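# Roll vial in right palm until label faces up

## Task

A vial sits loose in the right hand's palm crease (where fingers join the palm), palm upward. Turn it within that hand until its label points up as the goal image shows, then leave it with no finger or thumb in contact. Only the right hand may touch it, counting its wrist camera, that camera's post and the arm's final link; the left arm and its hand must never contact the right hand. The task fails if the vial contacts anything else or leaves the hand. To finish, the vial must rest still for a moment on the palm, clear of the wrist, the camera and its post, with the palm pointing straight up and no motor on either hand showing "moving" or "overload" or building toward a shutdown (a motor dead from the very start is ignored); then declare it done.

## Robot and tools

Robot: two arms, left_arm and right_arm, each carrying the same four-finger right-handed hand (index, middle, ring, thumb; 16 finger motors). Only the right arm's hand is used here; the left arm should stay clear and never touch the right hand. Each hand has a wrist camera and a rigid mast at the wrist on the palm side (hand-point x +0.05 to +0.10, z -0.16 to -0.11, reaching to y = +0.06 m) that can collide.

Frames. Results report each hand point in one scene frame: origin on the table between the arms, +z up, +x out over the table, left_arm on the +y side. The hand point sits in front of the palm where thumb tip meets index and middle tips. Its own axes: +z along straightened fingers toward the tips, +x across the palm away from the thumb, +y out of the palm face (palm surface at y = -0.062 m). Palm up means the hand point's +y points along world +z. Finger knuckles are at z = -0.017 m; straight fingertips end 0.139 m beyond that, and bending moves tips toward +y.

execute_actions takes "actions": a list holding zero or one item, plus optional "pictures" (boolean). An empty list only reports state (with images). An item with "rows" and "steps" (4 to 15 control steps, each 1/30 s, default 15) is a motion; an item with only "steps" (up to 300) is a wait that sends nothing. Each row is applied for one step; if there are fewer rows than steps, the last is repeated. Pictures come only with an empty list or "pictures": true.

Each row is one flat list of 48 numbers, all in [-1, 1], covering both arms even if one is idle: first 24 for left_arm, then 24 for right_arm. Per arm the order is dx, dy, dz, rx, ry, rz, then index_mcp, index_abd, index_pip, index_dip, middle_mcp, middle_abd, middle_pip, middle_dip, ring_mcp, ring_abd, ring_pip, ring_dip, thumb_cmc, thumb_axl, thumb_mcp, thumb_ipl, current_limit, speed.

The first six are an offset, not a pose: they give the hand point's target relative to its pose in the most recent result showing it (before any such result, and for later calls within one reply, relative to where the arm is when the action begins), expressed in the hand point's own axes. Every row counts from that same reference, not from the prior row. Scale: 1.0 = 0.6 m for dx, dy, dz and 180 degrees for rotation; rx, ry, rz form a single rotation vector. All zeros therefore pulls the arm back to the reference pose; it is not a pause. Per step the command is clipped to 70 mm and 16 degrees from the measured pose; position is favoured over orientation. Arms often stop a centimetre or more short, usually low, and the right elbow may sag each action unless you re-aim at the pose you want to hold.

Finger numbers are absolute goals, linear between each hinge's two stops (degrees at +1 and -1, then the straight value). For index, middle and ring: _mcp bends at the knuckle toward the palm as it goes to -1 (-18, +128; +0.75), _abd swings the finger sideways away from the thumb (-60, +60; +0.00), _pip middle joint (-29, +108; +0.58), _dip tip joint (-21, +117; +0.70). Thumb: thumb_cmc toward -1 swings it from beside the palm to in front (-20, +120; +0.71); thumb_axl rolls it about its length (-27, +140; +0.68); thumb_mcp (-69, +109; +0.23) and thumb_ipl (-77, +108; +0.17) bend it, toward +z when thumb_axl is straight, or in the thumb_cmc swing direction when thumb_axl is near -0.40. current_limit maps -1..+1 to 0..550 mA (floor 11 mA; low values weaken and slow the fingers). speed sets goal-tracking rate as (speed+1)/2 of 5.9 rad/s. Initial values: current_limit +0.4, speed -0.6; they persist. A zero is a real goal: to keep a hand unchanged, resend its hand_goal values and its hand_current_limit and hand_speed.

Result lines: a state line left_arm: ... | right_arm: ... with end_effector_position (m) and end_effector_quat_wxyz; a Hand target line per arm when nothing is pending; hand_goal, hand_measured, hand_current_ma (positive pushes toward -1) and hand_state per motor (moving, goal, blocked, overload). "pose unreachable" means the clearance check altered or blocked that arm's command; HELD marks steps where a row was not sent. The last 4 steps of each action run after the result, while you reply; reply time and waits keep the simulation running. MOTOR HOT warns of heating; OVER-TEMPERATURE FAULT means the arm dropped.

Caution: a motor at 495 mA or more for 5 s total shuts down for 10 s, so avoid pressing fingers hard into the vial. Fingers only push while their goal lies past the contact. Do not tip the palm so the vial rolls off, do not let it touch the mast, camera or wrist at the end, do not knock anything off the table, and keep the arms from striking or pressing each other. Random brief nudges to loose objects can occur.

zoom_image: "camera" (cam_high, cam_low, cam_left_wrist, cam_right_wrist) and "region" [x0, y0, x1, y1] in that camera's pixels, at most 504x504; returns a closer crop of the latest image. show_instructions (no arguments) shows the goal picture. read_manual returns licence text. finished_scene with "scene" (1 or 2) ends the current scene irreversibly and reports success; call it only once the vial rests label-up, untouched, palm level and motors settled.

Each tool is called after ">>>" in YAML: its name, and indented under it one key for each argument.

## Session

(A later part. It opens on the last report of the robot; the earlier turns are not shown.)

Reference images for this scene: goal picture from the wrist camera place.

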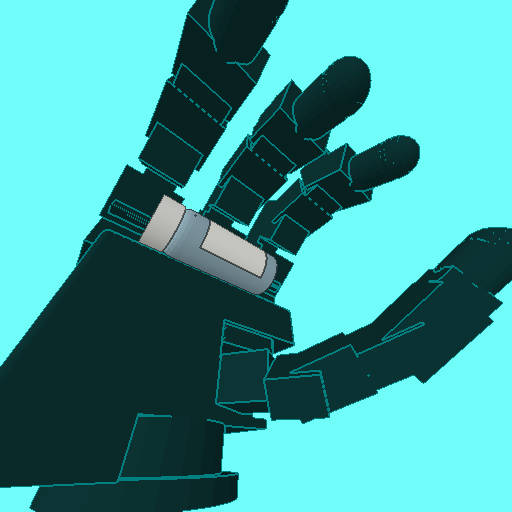

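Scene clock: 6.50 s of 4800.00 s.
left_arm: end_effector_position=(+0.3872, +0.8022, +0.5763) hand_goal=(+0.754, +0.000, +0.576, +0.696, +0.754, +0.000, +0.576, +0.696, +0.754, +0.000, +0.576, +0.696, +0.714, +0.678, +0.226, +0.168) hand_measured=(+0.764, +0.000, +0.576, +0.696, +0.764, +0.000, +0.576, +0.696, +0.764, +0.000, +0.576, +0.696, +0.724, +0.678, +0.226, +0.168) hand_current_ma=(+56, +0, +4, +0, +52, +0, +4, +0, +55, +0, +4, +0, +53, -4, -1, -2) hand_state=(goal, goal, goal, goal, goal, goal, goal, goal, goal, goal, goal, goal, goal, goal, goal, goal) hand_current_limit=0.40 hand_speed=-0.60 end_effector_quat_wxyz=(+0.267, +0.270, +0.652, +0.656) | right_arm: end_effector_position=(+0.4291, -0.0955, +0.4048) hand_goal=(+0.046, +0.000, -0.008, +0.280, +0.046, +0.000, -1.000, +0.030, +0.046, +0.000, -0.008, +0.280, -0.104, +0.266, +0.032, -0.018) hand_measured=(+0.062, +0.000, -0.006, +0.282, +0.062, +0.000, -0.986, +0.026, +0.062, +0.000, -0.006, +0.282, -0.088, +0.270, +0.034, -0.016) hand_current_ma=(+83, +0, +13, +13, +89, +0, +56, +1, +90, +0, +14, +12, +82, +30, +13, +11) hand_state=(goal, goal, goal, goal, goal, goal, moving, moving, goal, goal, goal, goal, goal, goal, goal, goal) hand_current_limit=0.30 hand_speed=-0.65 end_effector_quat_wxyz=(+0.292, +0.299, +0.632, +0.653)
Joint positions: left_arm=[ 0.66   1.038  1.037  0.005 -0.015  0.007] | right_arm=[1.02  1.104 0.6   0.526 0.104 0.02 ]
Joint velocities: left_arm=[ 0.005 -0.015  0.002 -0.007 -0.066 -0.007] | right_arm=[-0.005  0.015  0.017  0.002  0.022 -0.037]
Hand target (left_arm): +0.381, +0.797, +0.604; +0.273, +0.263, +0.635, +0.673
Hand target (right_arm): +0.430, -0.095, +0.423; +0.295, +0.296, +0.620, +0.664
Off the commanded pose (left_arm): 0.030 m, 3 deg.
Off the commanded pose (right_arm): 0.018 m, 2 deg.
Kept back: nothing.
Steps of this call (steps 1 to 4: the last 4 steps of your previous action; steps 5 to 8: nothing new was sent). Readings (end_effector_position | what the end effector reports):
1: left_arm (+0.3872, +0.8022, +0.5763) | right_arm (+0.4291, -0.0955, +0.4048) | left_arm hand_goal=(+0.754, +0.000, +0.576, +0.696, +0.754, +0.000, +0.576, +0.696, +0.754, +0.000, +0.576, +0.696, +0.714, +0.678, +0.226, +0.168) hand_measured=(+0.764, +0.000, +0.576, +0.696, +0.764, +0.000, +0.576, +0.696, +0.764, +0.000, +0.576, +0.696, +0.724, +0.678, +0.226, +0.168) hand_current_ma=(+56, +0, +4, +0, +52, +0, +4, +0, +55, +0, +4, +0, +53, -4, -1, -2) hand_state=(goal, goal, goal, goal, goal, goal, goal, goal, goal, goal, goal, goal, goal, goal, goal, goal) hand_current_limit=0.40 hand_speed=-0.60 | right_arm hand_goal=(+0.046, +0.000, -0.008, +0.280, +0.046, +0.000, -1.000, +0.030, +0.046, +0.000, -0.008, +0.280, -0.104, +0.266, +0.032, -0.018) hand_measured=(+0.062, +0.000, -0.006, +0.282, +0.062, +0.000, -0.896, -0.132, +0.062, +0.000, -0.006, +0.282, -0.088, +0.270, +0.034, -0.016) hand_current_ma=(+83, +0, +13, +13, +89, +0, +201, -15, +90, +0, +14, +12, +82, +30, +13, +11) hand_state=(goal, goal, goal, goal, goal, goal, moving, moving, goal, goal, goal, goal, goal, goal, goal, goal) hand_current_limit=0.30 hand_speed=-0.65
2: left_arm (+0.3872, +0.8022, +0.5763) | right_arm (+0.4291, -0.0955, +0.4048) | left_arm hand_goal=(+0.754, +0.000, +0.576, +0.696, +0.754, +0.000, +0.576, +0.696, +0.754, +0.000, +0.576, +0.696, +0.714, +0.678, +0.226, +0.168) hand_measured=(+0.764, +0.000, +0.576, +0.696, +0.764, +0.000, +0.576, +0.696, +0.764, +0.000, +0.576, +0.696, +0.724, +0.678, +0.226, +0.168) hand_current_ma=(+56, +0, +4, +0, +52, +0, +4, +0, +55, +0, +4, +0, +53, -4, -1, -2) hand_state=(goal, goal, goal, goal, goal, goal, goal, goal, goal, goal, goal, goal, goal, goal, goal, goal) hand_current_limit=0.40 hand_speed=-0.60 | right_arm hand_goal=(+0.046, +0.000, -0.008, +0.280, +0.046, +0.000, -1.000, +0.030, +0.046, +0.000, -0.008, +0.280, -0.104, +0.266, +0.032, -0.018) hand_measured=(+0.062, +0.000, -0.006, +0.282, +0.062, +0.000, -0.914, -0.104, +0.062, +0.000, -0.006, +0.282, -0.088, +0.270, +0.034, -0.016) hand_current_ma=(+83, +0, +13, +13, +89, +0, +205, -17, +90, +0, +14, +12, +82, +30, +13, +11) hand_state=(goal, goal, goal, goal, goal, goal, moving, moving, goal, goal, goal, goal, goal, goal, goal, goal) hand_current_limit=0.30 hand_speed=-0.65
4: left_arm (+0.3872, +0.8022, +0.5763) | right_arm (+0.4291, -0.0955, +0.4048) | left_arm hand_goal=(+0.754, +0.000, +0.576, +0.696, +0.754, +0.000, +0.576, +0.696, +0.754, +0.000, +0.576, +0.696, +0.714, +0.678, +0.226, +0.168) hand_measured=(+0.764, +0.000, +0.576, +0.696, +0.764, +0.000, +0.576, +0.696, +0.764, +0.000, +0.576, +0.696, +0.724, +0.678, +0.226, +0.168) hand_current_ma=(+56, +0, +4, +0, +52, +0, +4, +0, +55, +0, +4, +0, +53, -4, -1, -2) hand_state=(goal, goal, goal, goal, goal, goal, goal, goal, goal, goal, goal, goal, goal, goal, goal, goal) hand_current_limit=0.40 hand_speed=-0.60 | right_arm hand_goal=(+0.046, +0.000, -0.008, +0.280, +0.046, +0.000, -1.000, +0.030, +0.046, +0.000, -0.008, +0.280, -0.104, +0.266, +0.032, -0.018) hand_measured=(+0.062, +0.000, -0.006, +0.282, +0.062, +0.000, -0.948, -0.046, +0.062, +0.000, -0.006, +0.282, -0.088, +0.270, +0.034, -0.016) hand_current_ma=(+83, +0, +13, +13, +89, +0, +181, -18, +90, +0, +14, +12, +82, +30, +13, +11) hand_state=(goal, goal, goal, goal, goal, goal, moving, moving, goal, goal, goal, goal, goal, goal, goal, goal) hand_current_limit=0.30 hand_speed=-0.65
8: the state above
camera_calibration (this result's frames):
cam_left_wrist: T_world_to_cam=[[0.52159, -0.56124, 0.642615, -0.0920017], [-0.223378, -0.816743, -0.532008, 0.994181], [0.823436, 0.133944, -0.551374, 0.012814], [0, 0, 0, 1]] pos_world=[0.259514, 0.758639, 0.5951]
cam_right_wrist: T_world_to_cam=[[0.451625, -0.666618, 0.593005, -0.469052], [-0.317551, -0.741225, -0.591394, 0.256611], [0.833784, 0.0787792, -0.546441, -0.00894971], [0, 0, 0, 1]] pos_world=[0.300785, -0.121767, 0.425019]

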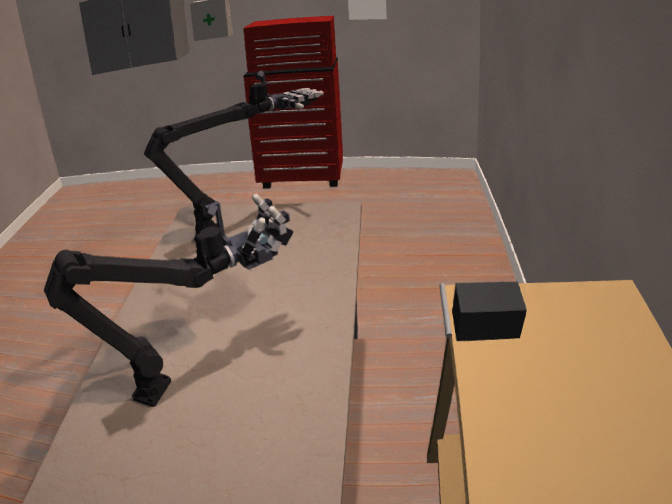

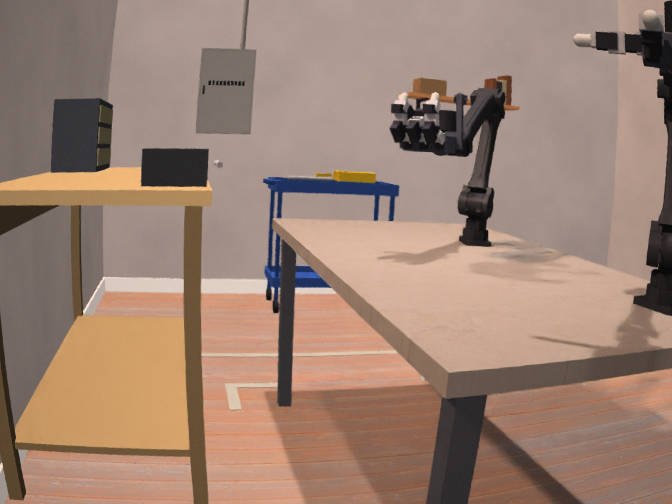

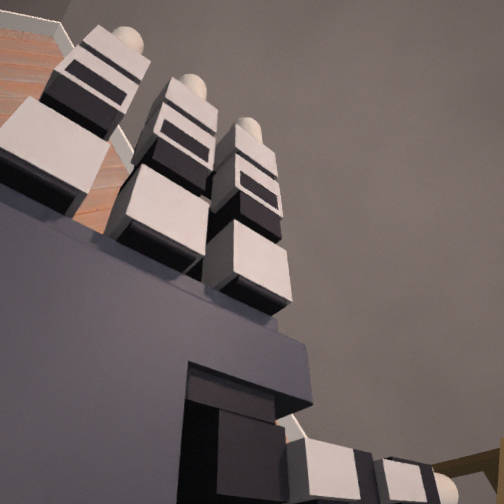

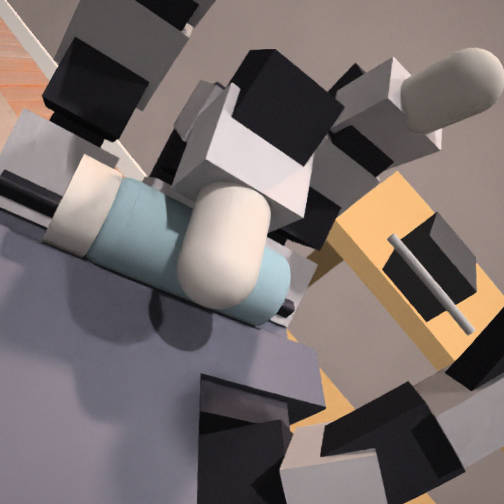

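>>> execute_actions:
  actions: []

>>> zoom_image:
  camera: "cam_right_wrist"
  region: [30, 140, 310, 350]

Scene clock: 7.03 s of 4800.00 s.
left_arm: end_effector_position=(+0.3872, +0.8022, +0.5763) hand_goal=(+0.754, +0.000, +0.576, +0.696, +0.754, +0.000, +0.576, +0.696, +0.754, +0.000, +0.576, +0.696, +0.714, +0.678, +0.226, +0.168) hand_measured=(+0.764, +0.000, +0.576, +0.696, +0.764, +0.000, +0.576, +0.696, +0.764, +0.000, +0.576, +0.696, +0.724, +0.678, +0.226, +0.168) hand_current_ma=(+56, +0, +4, +0, +52, +0, +4, +0, +55, +0, +4, +0, +53, -4, -1, -2) hand_state=(goal, goal, goal, goal, goal, goal, goal, goal, goal, goal, goal, goal, goal, goal, goal, goal) hand_current_limit=0.40 hand_speed=-0.60 end_effector_quat_wxyz=(+0.267, +0.270, +0.652, +0.656) | right_arm: end_effector_position=(+0.4291, -0.0955, +0.4048) hand_goal=(+0.046, +0.000, -0.008, +0.280, +0.046, +0.000, -1.000, +0.030, +0.046, +0.000, -0.008, +0.280, -0.104, +0.266, +0.032, -0.018) hand_measured=(+0.062, +0.000, -0.006, +0.282, +0.062, +0.000, -0.988, +0.028, +0.062, +0.000, -0.006, +0.282, -0.088, +0.270, +0.034, -0.016) hand_current_ma=(+83, +0, +13, +13, +89, +0, +64, -6, +90, +0, +14, +12, +82, +30, +13, +11) hand_state=(goal, goal, goal, goal, goal, goal, goal, goal, goal, goal, goal, goal, goal, goal, goal, goal) hand_current_limit=0.30 hand_speed=-0.65 end_effector_quat_wxyz=(+0.292, +0.299, +0.632, +0.653)
Joint positions: left_arm=[ 0.66   1.038  1.037  0.005 -0.015  0.007] | right_arm=[1.02  1.104 0.6   0.526 0.104 0.02 ]
Joint velocities: left_arm=[-0.015  0.005 -0.012 -0.007  0.037 -0.007] | right_arm=[-0.015  0.005  0.007  0.017 -0.022  0.007]
Hand target (left_arm): +0.381, +0.797, +0.604; +0.273, +0.263, +0.635, +0.673
Hand target (right_arm): +0.430, -0.095, +0.423; +0.295, +0.296, +0.620, +0.664
Off the commanded pose (left_arm): 0.030 m, 3 deg.
Off the commanded pose (right_arm): 0.018 m, 2 deg.
Kept back: nothing.
Steps of this call (steps 1 to 16: nothing new was sent). Readings (end_effector_position | what the end effector reports):
1: left_arm (+0.3872, +0.8022, +0.5763) | right_arm (+0.4291, -0.0955, +0.4048) | left_arm hand_goal=(+0.754, +0.000, +0.576, +0.696, +0.754, +0.000, +0.576, +0.696, +0.754, +0.000, +0.576, +0.696, +0.714, +0.678, +0.226, +0.168) hand_measured=(+0.764, +0.000, +0.576, +0.696, +0.764, +0.000, +0.576, +0.696, +0.764, +0.000, +0.576, +0.696, +0.724, +0.678, +0.226, +0.168) hand_current_ma=(+56, +0, +4, +0, +52, +0, +4, +0, +55, +0, +4, +0, +53, -4, -1, -2) hand_state=(goal, goal, goal, goal, goal, goal, goal, goal, goal, goal, goal, goal, goal, goal, goal, goal) hand_current_limit=0.40 hand_speed=-0.60 | right_arm hand_goal=(+0.046, +0.000, -0.008, +0.280, +0.046, +0.000, -1.000, +0.030, +0.046, +0.000, -0.008, +0.280, -0.104, +0.266, +0.032, -0.018) hand_measured=(+0.062, +0.000, -0.006, +0.282, +0.062, +0.000, -0.988, +0.028, +0.062, +0.000, -0.006, +0.282, -0.088, +0.270, +0.034, -0.016) hand_current_ma=(+83, +0, +13, +13, +89, +0, +63, -4, +90, +0, +14, +12, +82, +30, +13, +11) hand_state=(goal, goal, goal, goal, goal, goal, moving, moving, goal, goal, goal, goal, goal, goal, goal, goal) hand_current_limit=0.30 hand_speed=-0.65
2: left_arm (+0.3872, +0.8022, +0.5763) | right_arm (+0.4291, -0.0955, +0.4048) | left_arm hand_goal=(+0.754, +0.000, +0.576, +0.696, +0.754, +0.000, +0.576, +0.696, +0.754, +0.000, +0.576, +0.696, +0.714, +0.678, +0.226, +0.168) hand_measured=(+0.764, +0.000, +0.576, +0.696, +0.764, +0.000, +0.576, +0.696, +0.764, +0.000, +0.576, +0.696, +0.724, +0.678, +0.226, +0.168) hand_current_ma=(+56, +0, +4, +0, +52, +0, +4, +0, +55, +0, +4, +0, +53, -4, -1, -2) hand_state=(goal, goal, goal, goal, goal, goal, goal, goal, goal, goal, goal, goal, goal, goal, goal, goal) hand_current_limit=0.40 hand_speed=-0.60 | right_arm hand_goal=(+0.046, +0.000, -0.008, +0.280, +0.046, +0.000, -1.000, +0.030, +0.046, +0.000, -0.008, +0.280, -0.104, +0.266, +0.032, -0.018) hand_measured=(+0.062, +0.000, -0.006, +0.282, +0.062, +0.000, -0.988, +0.028, +0.062, +0.000, -0.006, +0.282, -0.088, +0.270, +0.034, -0.016) hand_current_ma=(+83, +0, +13, +13, +89, +0, +63, -6, +90, +0, +14, +12, +82, +30, +13, +11) hand_state=(goal, goal, goal, goal, goal, goal, goal, goal, goal, goal, goal, goal, goal, goal, goal, goal) hand_current_limit=0.30 hand_speed=-0.65
4: left_arm (+0.3872, +0.8022, +0.5763) | right_arm (+0.4291, -0.0955, +0.4048) | left_arm hand_goal=(+0.754, +0.000, +0.576, +0.696, +0.754, +0.000, +0.576, +0.696, +0.754, +0.000, +0.576, +0.696, +0.714, +0.678, +0.226, +0.168) hand_measured=(+0.764, +0.000, +0.576, +0.696, +0.764, +0.000, +0.576, +0.696, +0.764, +0.000, +0.576, +0.696, +0.724, +0.678, +0.226, +0.168) hand_current_ma=(+56, +0, +4, +0, +52, +0, +4, +0, +55, +0, +4, +0, +53, -4, -1, -2) hand_state=(goal, goal, goal, goal, goal, goal, goal, goal, goal, goal, goal, goal, goal, goal, goal, goal) hand_current_limit=0.40 hand_speed=-0.60 | right_arm hand_goal=(+0.046, +0.000, -0.008, +0.280, +0.046, +0.000, -1.000, +0.030, +0.046, +0.000, -0.008, +0.280, -0.104, +0.266, +0.032, -0.018) hand_measured=(+0.062, +0.000, -0.006, +0.282, +0.062, +0.000, -0.988, +0.028, +0.062, +0.000, -0.006, +0.282, -0.088, +0.270, +0.034, -0.016) hand_current_ma=(+83, +0, +13, +13, +89, +0, +64, -6, +90, +0, +14, +12, +82, +30, +13, +11) hand_state=(goal, goal, goal, goal, goal, goal, goal, goal, goal, goal, goal, goal, goal, goal, goal, goal) hand_current_limit=0.30 hand_speed=-0.65
8: left_arm (+0.3872, +0.8022, +0.5763) | right_arm (+0.4291, -0.0955, +0.4048) | left_arm hand_goal=(+0.754, +0.000, +0.576, +0.696, +0.754, +0.000, +0.576, +0.696, +0.754, +0.000, +0.576, +0.696, +0.714, +0.678, +0.226, +0.168) hand_measured=(+0.764, +0.000, +0.576, +0.696, +0.764, +0.000, +0.576, +0.696, +0.764, +0.000, +0.576, +0.696, +0.724, +0.678, +0.226, +0.168) hand_current_ma=(+56, +0, +4, +0, +52, +0, +4, +0, +55, +0, +4, +0, +53, -4, -1, -2) hand_state=(goal, goal, goal, goal, goal, goal, goal, goal, goal, goal, goal, goal, goal, goal, goal, goal) hand_current_limit=0.40 hand_speed=-0.60 | right_arm hand_goal=(+0.046, +0.000, -0.008, +0.280, +0.046, +0.000, -1.000, +0.030, +0.046, +0.000, -0.008, +0.280, -0.104, +0.266, +0.032, -0.018) hand_measured=(+0.062, +0.000, -0.006, +0.282, +0.062, +0.000, -0.988, +0.028, +0.062, +0.000, -0.006, +0.282, -0.088, +0.270, +0.034, -0.016) hand_current_ma=(+83, +0, +13, +13, +89, +0, +64, -6, +90, +0, +14, +12, +82, +30, +13, +11) hand_state=(goal, goal, goal, goal, goal, goal, goal, goal, goal, goal, goal, goal, goal, goal, goal, goal) hand_current_limit=0.30 hand_speed=-0.65
16: the state above
camera_calibration (this result's frames):
cam_left_wrist: T_world_to_cam=[[0.52159, -0.56124, 0.642615, -0.0920017], [-0.223378, -0.816743, -0.532008, 0.994181], [0.823436, 0.133944, -0.551374, 0.012814], [0, 0, 0, 1]] pos_world=[0.259514, 0.758639, 0.5951]
cam_right_wrist: T_world_to_cam=[[0.451625, -0.666618, 0.593005, -0.469052], [-0.317551, -0.741225, -0.591394, 0.256611], [0.833784, 0.0787792, -0.546441, -0.00894971], [0, 0, 0, 1]] pos_world=[0.300785, -0.121767, 0.425019]

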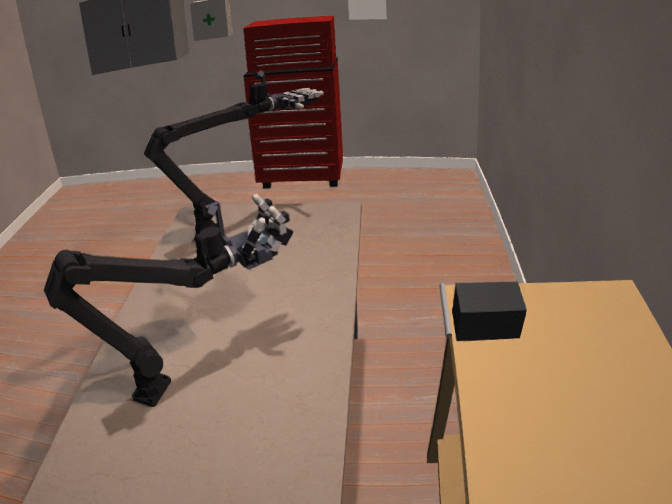

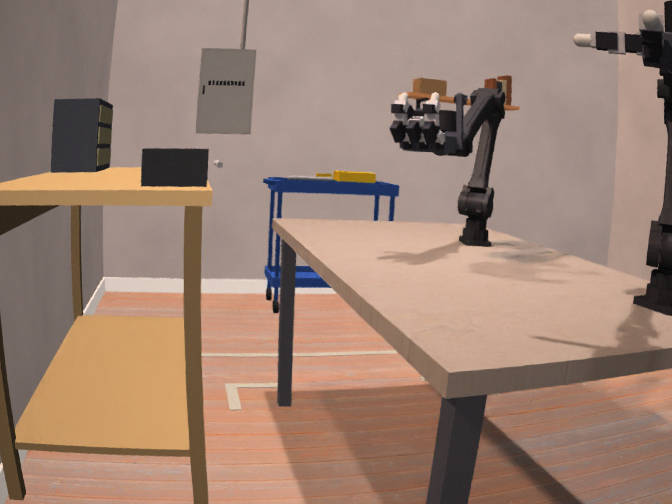

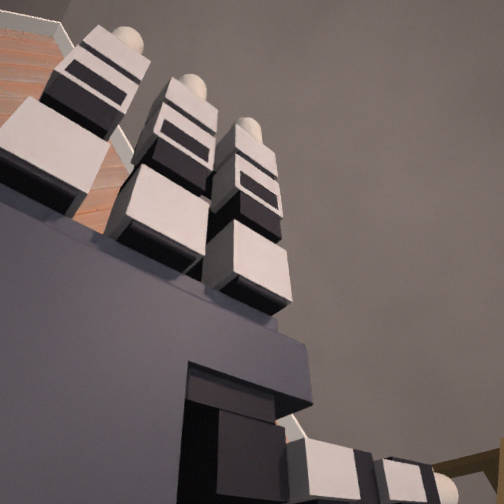

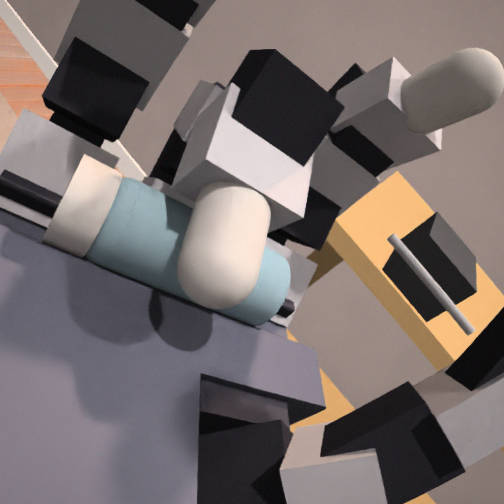

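Region (30, 140, 310, 350) of cam_right_wrist's 504x504 image, scaled by 1.800, with more detail than that image has; it fills the top 378 rows of this view, and the rest is white.

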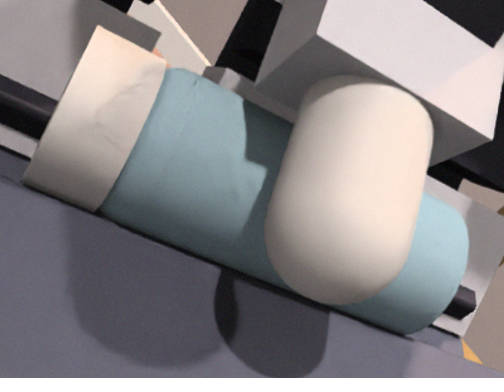

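>>> execute_actions:
  actions:
    - {"rows": [[0.0004,0.0478,-0.0121,-0.0166,0,0,0.754,0,0.576,0.696,0.754,0,0.576,0.696,0.754,0,0.576,0.696,0.714,0.678,0.226,0.168,0.4,-0.6,0.0016,0.0303,0.0034,-0.0107,0.0003,0.0015,0.046,0,-0.008,0.28,0.046,0,-1,0.12,0.046,0,-0.008,0.28,-0.104,0.266,0.032,-0.018,0.5,-0.2],[0.0004,0.0478,-0.0121,-0.0166,0,0,0.754,0,0.576,0.696,0.754,0,0.576,0.696,0.754,0,0.576,0.696,0.714,0.678,0.226,0.168,0.4,-0.6,0.0016,0.0303,0.0034,-0.0107,0.0003,0.0015,0.046,0,-0.008,0.28,0.046,0,-1,0.12,0.046,0,-0.008,0.28,-0.104,0.266,0.032,-0.018,0.5,-0.2],[0.0004,0.0478,-0.0121,-0.0166,0,0,0.754,0,0.576,0.696,0.754,0,0.576,0.696,0.754,0,0.576,0.696,0.714,0.678,0.226,0.168,0.4,-0.6,0.0016,0.0303,0.0034,-0.0107,0.0003,0.0015,0.046,0,-0.008,0.28,0.046,0,-0.38,0.12,0.046,0,-0.008,0.28,-0.104,0.266,0.032,-0.018,0.7,-0.2],[0.0004,0.0478,-0.0121,-0.0166,0,0,0.754,0,0.576,0.696,0.754,0,0.576,0.696,0.754,0,0.576,0.696,0.714,0.678,0.226,0.168,0.4,-0.6,0.0016,0.0303,0.0034,-0.0107,0.0003,0.0015,0.046,0,-0.008,0.28,0.046,0,-0.38,0.12,0.046,0,-0.008,0.28,-0.104,0.266,0.032,-0.018,0.7,-0.2],[0.0004,0.0478,-0.0121,-0.0166,0,0,0.754,0,0.576,0.696,0.754,0,0.576,0.696,0.754,0,0.576,0.696,0.714,0.678,0.226,0.168,0.4,-0.6,0.0016,0.0303,0.0034,-0.0107,0.0003,0.0015,0.046,0,-0.008,0.28,0.046,0,-0.38,-0.78,0.046,0,-0.008,0.28,-0.104,0.266,0.032,-0.018,0.7,-0.2]], "steps": 15}

>>> execute_actions:
  actions:
    - {"rows": [[0.0004,0.0478,-0.0121,-0.0166,0,0,0.754,0,0.576,0.696,0.754,0,0.576,0.696,0.754,0,0.576,0.696,0.714,0.678,0.226,0.168,0.4,-0.6,0.0016,0.0303,0.0034,-0.0107,0.0003,0.0015,0.046,0,-0.008,0.28,0.046,0,-0.38,-0.78,0.046,0,-0.008,0.28,-0.104,0.266,0.032,-0.018,0.7,-0.2]], "steps": 10}
  pictures: true

>>> zoom_image:
  camera: "cam_right_wrist"
  region: [30, 140, 310, 350]

Scene clock: 8.47 s of 4800.00 s.
left_arm: end_effector_position=(+0.3872, +0.8022, +0.5763) hand_goal=(+0.754, +0.000, +0.576, +0.696, +0.754, +0.000, +0.576, +0.696, +0.754, +0.000, +0.576, +0.696, +0.714, +0.678, +0.226, +0.168) hand_measured=(+0.764, +0.000, +0.576, +0.696, +0.764, +0.000, +0.576, +0.696, +0.764, +0.000, +0.576, +0.696, +0.724, +0.678, +0.226, +0.168) hand_current_ma=(+56, +0, +4, +0, +52, +0, +4, +0, +55, +0, +4, +0, +53, -4, -1, -2) hand_state=(goal, goal, goal, goal, goal, goal, goal, goal, goal, goal, goal, goal, goal, goal, goal, goal) hand_current_limit=0.40 hand_speed=-0.60 end_effector_quat_wxyz=(+0.267, +0.270, +0.652, +0.656) | right_arm: end_effector_position=(+0.4291, -0.0955, +0.4048) hand_goal=(+0.046, +0.000, -0.008, +0.280, +0.046, +0.000, -0.380, -0.780, +0.046, +0.000, -0.008, +0.280, -0.104, +0.266, +0.032, -0.018) hand_measured=(+0.062, +0.000, -0.006, +0.282, +0.056, +0.000, -0.708, -0.100, +0.062, +0.000, -0.006, +0.282, -0.088, +0.270, +0.034, -0.016) hand_current_ma=(+83, +0, +13, +13, +55, +0, -87, +67, +90, +0, +14, +12, +82, +30, +13, +11) hand_state=(goal, goal, goal, goal, goal, goal, moving, moving, goal, goal, goal, goal, goal, goal, goal, goal) hand_current_limit=0.70 hand_speed=-0.20 end_effector_quat_wxyz=(+0.292, +0.299, +0.632, +0.653)
Joint positions: left_arm=[ 0.66   1.038  1.037  0.005 -0.015  0.007] | right_arm=[1.02  1.104 0.6   0.526 0.104 0.02 ]
Joint velocities: left_arm=[ 0.005 -0.005 -0.002  0.017 -0.037 -0.037] | right_arm=[-0.005 -0.015 -0.012  0.002 -0.066 -0.022]
Steps of this call (steps 1 to 32: nothing new was sent; steps 33 to 43: the first 11 steps of this action). Readings (end_effector_position | what the end effector reports):
33: left_arm (+0.3872, +0.8022, +0.5763) | right_arm (+0.4291, -0.0955, +0.4048) | left_arm hand_goal=(+0.754, +0.000, +0.576, +0.696, +0.754, +0.000, +0.576, +0.696, +0.754, +0.000, +0.576, +0.696, +0.714, +0.678, +0.226, +0.168) hand_measured=(+0.764, +0.000, +0.576, +0.696, +0.764, +0.000, +0.576, +0.696, +0.764, +0.000, +0.576, +0.696, +0.724, +0.678, +0.226, +0.168) hand_current_ma=(+56, +0, +4, +0, +52, +0, +4, +0, +55, +0, +4, +0, +53, -4, -1, -2) hand_state=(goal, goal, goal, goal, goal, goal, goal, goal, goal, goal, goal, goal, goal, goal, goal, goal) hand_current_limit=0.40 hand_speed=-0.60 | right_arm hand_goal=(+0.046, +0.000, -0.008, +0.280, +0.046, +0.000, -1.000, +0.120, +0.046, +0.000, -0.008, +0.280, -0.104, +0.266, +0.032, -0.018) hand_measured=(+0.062, +0.000, -0.006, +0.282, +0.062, +0.000, -0.988, +0.028, +0.062, +0.000, -0.006, +0.282, -0.088, +0.270, +0.034, -0.016) hand_current_ma=(+83, +0, +13, +13, +89, +0, +64, -6, +90, +0, +14, +12, +82, +30, +13, +11) hand_state=(goal, goal, goal, goal, goal, goal, goal, moving, goal, goal, goal, goal, goal, goal, goal, goal) hand_current_limit=0.50 hand_speed=-0.20
34: left_arm (+0.3872, +0.8022, +0.5763) | right_arm (+0.4291, -0.0955, +0.4048) | left_arm hand_goal=(+0.754, +0.000, +0.576, +0.696, +0.754, +0.000, +0.576, +0.696, +0.754, +0.000, +0.576, +0.696, +0.714, +0.678, +0.226, +0.168) hand_measured=(+0.764, +0.000, +0.576, +0.696, +0.764, +0.000, +0.576, +0.696, +0.764, +0.000, +0.576, +0.696, +0.724, +0.678, +0.226, +0.168) hand_current_ma=(+56, +0, +4, +0, +52, +0, +4, +0, +55, +0, +4, +0, +53, -4, -1, -2) hand_state=(goal, goal, goal, goal, goal, goal, goal, goal, goal, goal, goal, goal, goal, goal, goal, goal) hand_current_limit=0.40 hand_speed=-0.60 | right_arm hand_goal=(+0.046, +0.000, -0.008, +0.280, +0.046, +0.000, -1.000, +0.120, +0.046, +0.000, -0.008, +0.280, -0.104, +0.266, +0.032, -0.018) hand_measured=(+0.062, +0.000, -0.006, +0.282, +0.062, +0.000, -0.988, +0.034, +0.062, +0.000, -0.006, +0.282, -0.088, +0.270, +0.034, -0.016) hand_current_ma=(+83, +0, +13, +13, +85, +0, +41, -172, +90, +0, +14, +12, +82, +30, +13, +11) hand_state=(goal, goal, goal, goal, goal, goal, moving, moving, goal, goal, goal, goal, goal, goal, goal, goal) hand_current_limit=0.50 hand_speed=-0.20
36: left_arm (+0.3872, +0.8022, +0.5763) | right_arm (+0.4291, -0.0955, +0.4048) | left_arm hand_goal=(+0.754, +0.000, +0.576, +0.696, +0.754, +0.000, +0.576, +0.696, +0.754, +0.000, +0.576, +0.696, +0.714, +0.678, +0.226, +0.168) hand_measured=(+0.764, +0.000, +0.576, +0.696, +0.764, +0.000, +0.576, +0.696, +0.764, +0.000, +0.576, +0.696, +0.724, +0.678, +0.226, +0.168) hand_current_ma=(+56, +0, +4, +0, +52, +0, +4, +0, +55, +0, +4, +0, +53, -4, -1, -2) hand_state=(goal, goal, goal, goal, goal, goal, goal, goal, goal, goal, goal, goal, goal, goal, goal, goal) hand_current_limit=0.40 hand_speed=-0.60 | right_arm hand_goal=(+0.046, +0.000, -0.008, +0.280, +0.046, +0.000, -0.380, +0.120, +0.046, +0.000, -0.008, +0.280, -0.104, +0.266, +0.032, -0.018) hand_measured=(+0.062, +0.000, -0.006, +0.282, +0.058, +0.000, -0.992, +0.098, +0.062, +0.000, -0.006, +0.282, -0.088, +0.270, +0.034, -0.016) hand_current_ma=(+83, +0, +13, +13, +49, +0, -188, +3, +90, +0, +14, +12, +82, +30, +13, +11) hand_state=(goal, goal, goal, goal, moving, goal, moving, moving, goal, goal, goal, goal, goal, goal, goal, goal) hand_current_limit=0.70 hand_speed=-0.20
40: left_arm (+0.3872, +0.8022, +0.5763) | right_arm (+0.4291, -0.0955, +0.4048) | left_arm hand_goal=(+0.754, +0.000, +0.576, +0.696, +0.754, +0.000, +0.576, +0.696, +0.754, +0.000, +0.576, +0.696, +0.714, +0.678, +0.226, +0.168) hand_measured=(+0.764, +0.000, +0.576, +0.696, +0.764, +0.000, +0.576, +0.696, +0.764, +0.000, +0.576, +0.696, +0.724, +0.678, +0.226, +0.168) hand_current_ma=(+56, +0, +4, +0, +52, +0, +4, +0, +55, +0, +4, +0, +53, -4, -1, -2) hand_state=(goal, goal, goal, goal, goal, goal, goal, goal, goal, goal, goal, goal, goal, goal, goal, goal) hand_current_limit=0.40 hand_speed=-0.60 | right_arm hand_goal=(+0.046, +0.000, -0.008, +0.280, +0.046, +0.000, -0.380, -0.780, +0.046, +0.000, -0.008, +0.280, -0.104, +0.266, +0.032, -0.018) hand_measured=(+0.062, +0.000, -0.006, +0.282, +0.056, +0.000, -0.838, +0.036, +0.062, +0.000, -0.006, +0.282, -0.088, +0.270, +0.034, -0.016) hand_current_ma=(+83, +0, +13, +13, +55, +0, -107, +96, +90, +0, +14, +12, +82, +30, +13, +11) hand_state=(goal, goal, goal, goal, goal, goal, moving, moving, goal, goal, goal, goal, goal, goal, goal, goal) hand_current_limit=0.70 hand_speed=-0.20
43: the state above

Scene clock: 8.80 s of 4800.00 s.
left_arm: end_effector_position=(+0.3872, +0.8022, +0.5763) hand_goal=(+0.754, +0.000, +0.576, +0.696, +0.754, +0.000, +0.576, +0.696, +0.754, +0.000, +0.576, +0.696, +0.714, +0.678, +0.226, +0.168) hand_measured=(+0.764, +0.000, +0.576, +0.696, +0.764, +0.000, +0.576, +0.696, +0.764, +0.000, +0.576, +0.696, +0.724, +0.678, +0.226, +0.168) hand_current_ma=(+56, +0, +4, +0, +52, +0, +4, +0, +55, +0, +4, +0, +53, -4, -1, -2) hand_state=(goal, goal, goal, goal, goal, goal, goal, goal, goal, goal, goal, goal, goal, goal, goal, goal) hand_current_limit=0.40 hand_speed=-0.60 end_effector_quat_wxyz=(+0.267, +0.270, +0.652, +0.656) | right_arm: end_effector_position=(+0.4291, -0.0955, +0.4048) hand_goal=(+0.046, +0.000, -0.008, +0.280, +0.046, +0.000, -0.380, -0.780, +0.046, +0.000, -0.008, +0.280, -0.104, +0.266, +0.032, -0.018) hand_measured=(+0.062, +0.000, -0.006, +0.282, +0.056, +0.000, -0.386, -0.558, +0.062, +0.000, -0.006, +0.282, -0.088, +0.270, +0.034, -0.016) hand_current_ma=(+83, +0, +13, +13, +55, +0, -28, +74, +90, +0, +14, +12, +82, +30, +13, +11) hand_state=(goal, goal, goal, goal, goal, goal, moving, moving, goal, goal, goal, goal, goal, goal, goal, goal) hand_current_limit=0.70 hand_speed=-0.20 end_effector_quat_wxyz=(+0.292, +0.299, +0.632, +0.653)
Joint positions: left_arm=[ 0.66   1.038  1.037  0.005 -0.015  0.007] | right_arm=[1.02  1.104 0.6   0.526 0.104 0.02 ]
Joint velocities: left_arm=[-0.005 -0.015  0.032 -0.002  0.007  0.007] | right_arm=[ 0.015  0.015  0.007 -0.012 -0.007 -0.007]
Off your previous action's commanded pose (left_arm): 0.030 m, 3 deg at its last step (step 4 of this call).
Off your previous action's commanded pose (right_arm): 0.018 m, 2 deg at its last step (step 4 of this call).
Steps of this call (steps 1 to 4: the last 4 steps of your previous action; steps 5 to 10: the first 6 steps of this action, its rows measured from where the robot was after step 4). Readings (end_effector_position | what the end effector reports):
4: left_arm (+0.3872, +0.8022, +0.5763) | right_arm (+0.4291, -0.0955, +0.4048) | left_arm hand_goal=(+0.754, +0.000, +0.576, +0.696, +0.754, +0.000, +0.576, +0.696, +0.754, +0.000, +0.576, +0.696, +0.714, +0.678, +0.226, +0.168) hand_measured=(+0.764, +0.000, +0.576, +0.696, +0.764, +0.000, +0.576, +0.696, +0.764, +0.000, +0.576, +0.696, +0.724, +0.678, +0.226, +0.168) hand_current_ma=(+56, +0, +4, +0, +52, +0, +4, +0, +55, +0, +4, +0, +53, -4, -1, -2) hand_state=(goal, goal, goal, goal, goal, goal, goal, goal, goal, goal, goal, goal, goal, goal, goal, goal) hand_current_limit=0.40 hand_speed=-0.60 | right_arm hand_goal=(+0.046, +0.000, -0.008, +0.280, +0.046, +0.000, -0.380, -0.780, +0.046, +0.000, -0.008, +0.280, -0.104, +0.266, +0.032, -0.018) hand_measured=(+0.062, +0.000, -0.006, +0.282, +0.056, +0.000, -0.536, -0.284, +0.062, +0.000, -0.006, +0.282, -0.088, +0.270, +0.034, -0.016) hand_current_ma=(+83, +0, +13, +13, +55, +0, -86, +72, +90, +0, +14, +12, +82, +30, +13, +11) hand_state=(goal, goal, goal, goal, goal, goal, moving, moving, goal, goal, goal, goal, goal, goal, goal, goal) hand_current_limit=0.70 hand_speed=-0.20
5: left_arm (+0.3872, +0.8022, +0.5763) | right_arm (+0.4291, -0.0955, +0.4048) | left_arm hand_goal=(+0.754, +0.000, +0.576, +0.696, +0.754, +0.000, +0.576, +0.696, +0.754, +0.000, +0.576, +0.696, +0.714, +0.678, +0.226, +0.168) hand_measured=(+0.764, +0.000, +0.576, +0.696, +0.764, +0.000, +0.576, +0.696, +0.764, +0.000, +0.576, +0.696, +0.724, +0.678, +0.226, +0.168) hand_current_ma=(+56, +0, +4, +0, +52, +0, +4, +0, +55, +0, +4, +0, +53, -4, -1, -2) hand_state=(goal, goal, goal, goal, goal, goal, goal, goal, goal, goal, goal, goal, goal, goal, goal, goal) hand_current_limit=0.40 hand_speed=-0.60 | right_arm hand_goal=(+0.046, +0.000, -0.008, +0.280, +0.046, +0.000, -0.380, -0.780, +0.046, +0.000, -0.008, +0.280, -0.104, +0.266, +0.032, -0.018) hand_measured=(+0.062, +0.000, -0.006, +0.282, +0.056, +0.000, -0.492, -0.328, +0.062, +0.000, -0.006, +0.282, -0.088, +0.270, +0.034, -0.016) hand_current_ma=(+83, +0, +13, +13, +55, +0, -88, +76, +90, +0, +14, +12, +82, +30, +13, +11) hand_state=(goal, goal, goal, goal, goal, goal, moving, moving, goal, goal, goal, goal, goal, goal, goal, goal) hand_current_limit=0.70 hand_speed=-0.20
6: left_arm (+0.3872, +0.8022, +0.5763) | right_arm (+0.4291, -0.0955, +0.4048) | left_arm hand_goal=(+0.754, +0.000, +0.576, +0.696, +0.754, +0.000, +0.576, +0.696, +0.754, +0.000, +0.576, +0.696, +0.714, +0.678, +0.226, +0.168) hand_measured=(+0.764, +0.000, +0.576, +0.696, +0.764, +0.000, +0.576, +0.696, +0.764, +0.000, +0.576, +0.696, +0.724, +0.678, +0.226, +0.168) hand_current_ma=(+56, +0, +4, +0, +52, +0, +4, +0, +55, +0, +4, +0, +53, -4, -1, -2) hand_state=(goal, goal, goal, goal, goal, goal, goal, goal, goal, goal, goal, goal, goal, goal, goal, goal) hand_current_limit=0.40 hand_speed=-0.60 | right_arm hand_goal=(+0.046, +0.000, -0.008, +0.280, +0.046, +0.000, -0.380, -0.780, +0.046, +0.000, -0.008, +0.280, -0.104, +0.266, +0.032, -0.018) hand_measured=(+0.062, +0.000, -0.006, +0.282, +0.056, +0.000, -0.448, -0.374, +0.062, +0.000, -0.006, +0.282, -0.088, +0.270, +0.034, -0.016) hand_current_ma=(+83, +0, +13, +13, +55, +0, -82, +73, +90, +0, +14, +12, +82, +30, +13, +11) hand_state=(goal, goal, goal, goal, goal, goal, moving, moving, goal, goal, goal, goal, goal, goal, goal, goal) hand_current_limit=0.70 hand_speed=-0.20
8: left_arm (+0.3872, +0.8022, +0.5763) | right_arm (+0.4291, -0.0955, +0.4048) | left_arm hand_goal=(+0.754, +0.000, +0.576, +0.696, +0.754, +0.000, +0.576, +0.696, +0.754, +0.000, +0.576, +0.696, +0.714, +0.678, +0.226, +0.168) hand_measured=(+0.764, +0.000, +0.576, +0.696, +0.764, +0.000, +0.576, +0.696, +0.764, +0.000, +0.576, +0.696, +0.724, +0.678, +0.226, +0.168) hand_current_ma=(+56, +0, +4, +0, +52, +0, +4, +0, +55, +0, +4, +0, +53, -4, -1, -2) hand_state=(goal, goal, goal, goal, goal, goal, goal, goal, goal, goal, goal, goal, goal, goal, goal, goal) hand_current_limit=0.40 hand_speed=-0.60 | right_arm hand_goal=(+0.046, +0.000, -0.008, +0.280, +0.046, +0.000, -0.380, -0.780, +0.046, +0.000, -0.008, +0.280, -0.104, +0.266, +0.032, -0.018) hand_measured=(+0.062, +0.000, -0.006, +0.282, +0.056, +0.000, -0.392, -0.466, +0.062, +0.000, -0.006, +0.282, -0.088, +0.270, +0.034, -0.016) hand_current_ma=(+83, +0, +13, +13, +55, +0, -10, +74, +90, +0, +14, +12, +82, +30, +13, +11) hand_state=(goal, goal, goal, goal, goal, goal, moving, moving, goal, goal, goal, goal, goal, goal, goal, goal) hand_current_limit=0.70 hand_speed=-0.20
10: the state above
camera_calibration (this result's frames):
cam_left_wrist: T_world_to_cam=[[0.52159, -0.56124, 0.642615, -0.0920017], [-0.223378, -0.816743, -0.532008, 0.994181], [0.823436, 0.133944, -0.551374, 0.012814], [0, 0, 0, 1]] pos_world=[0.259514, 0.758639, 0.5951]
cam_right_wrist: T_world_to_cam=[[0.451625, -0.666618, 0.593005, -0.469052], [-0.317551, -0.741225, -0.591394, 0.256611], [0.833784, 0.0787792, -0.546441, -0.00894971], [0, 0, 0, 1]] pos_world=[0.300785, -0.121767, 0.425019]

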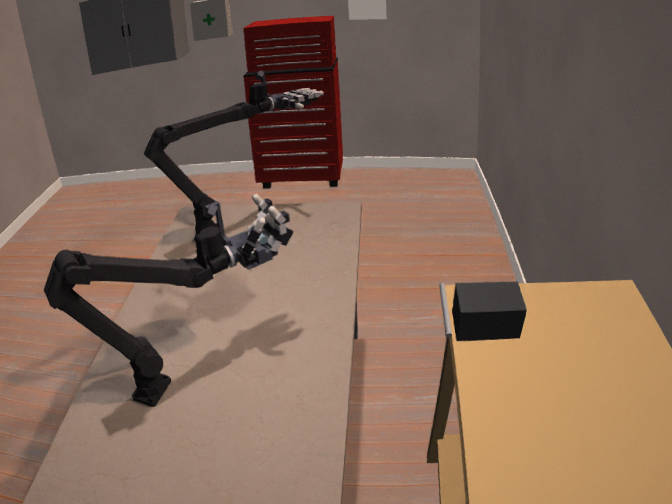

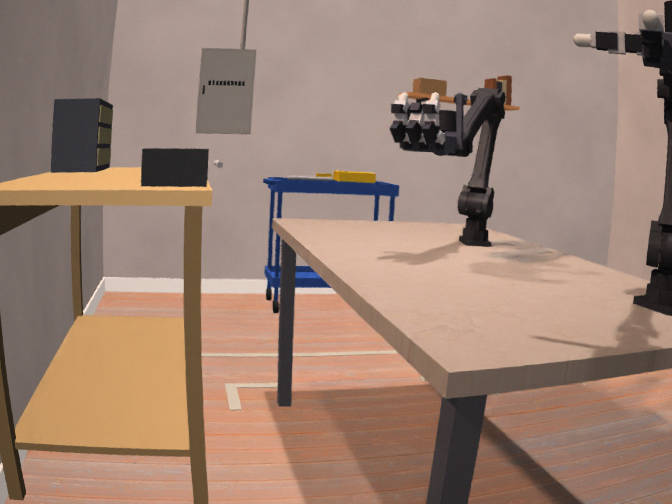

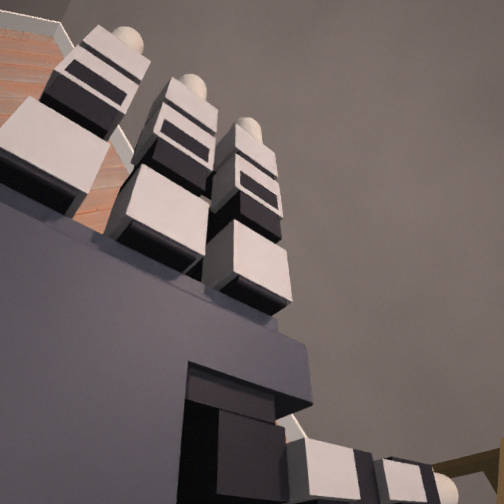

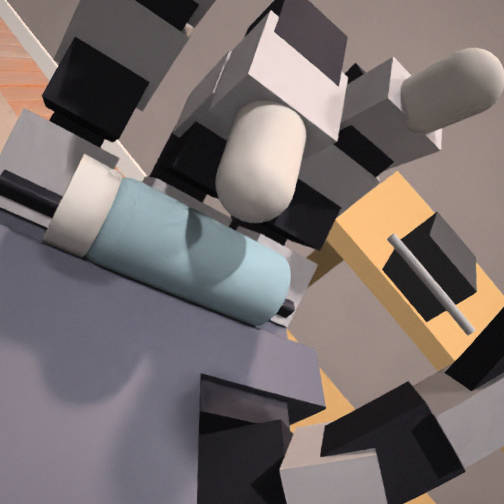

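Region (30, 140, 310, 350) of cam_right_wrist's 504x504 image, scaled by 1.800, with more detail than that image has; it fills the top 378 rows of this view, and the rest is white.

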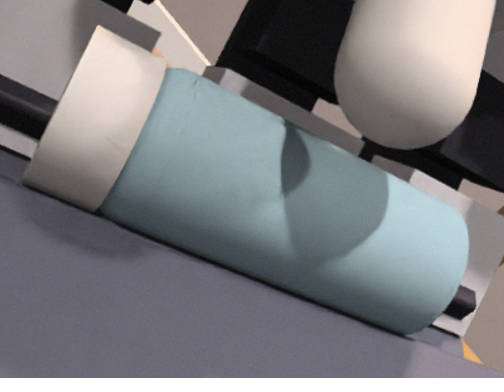

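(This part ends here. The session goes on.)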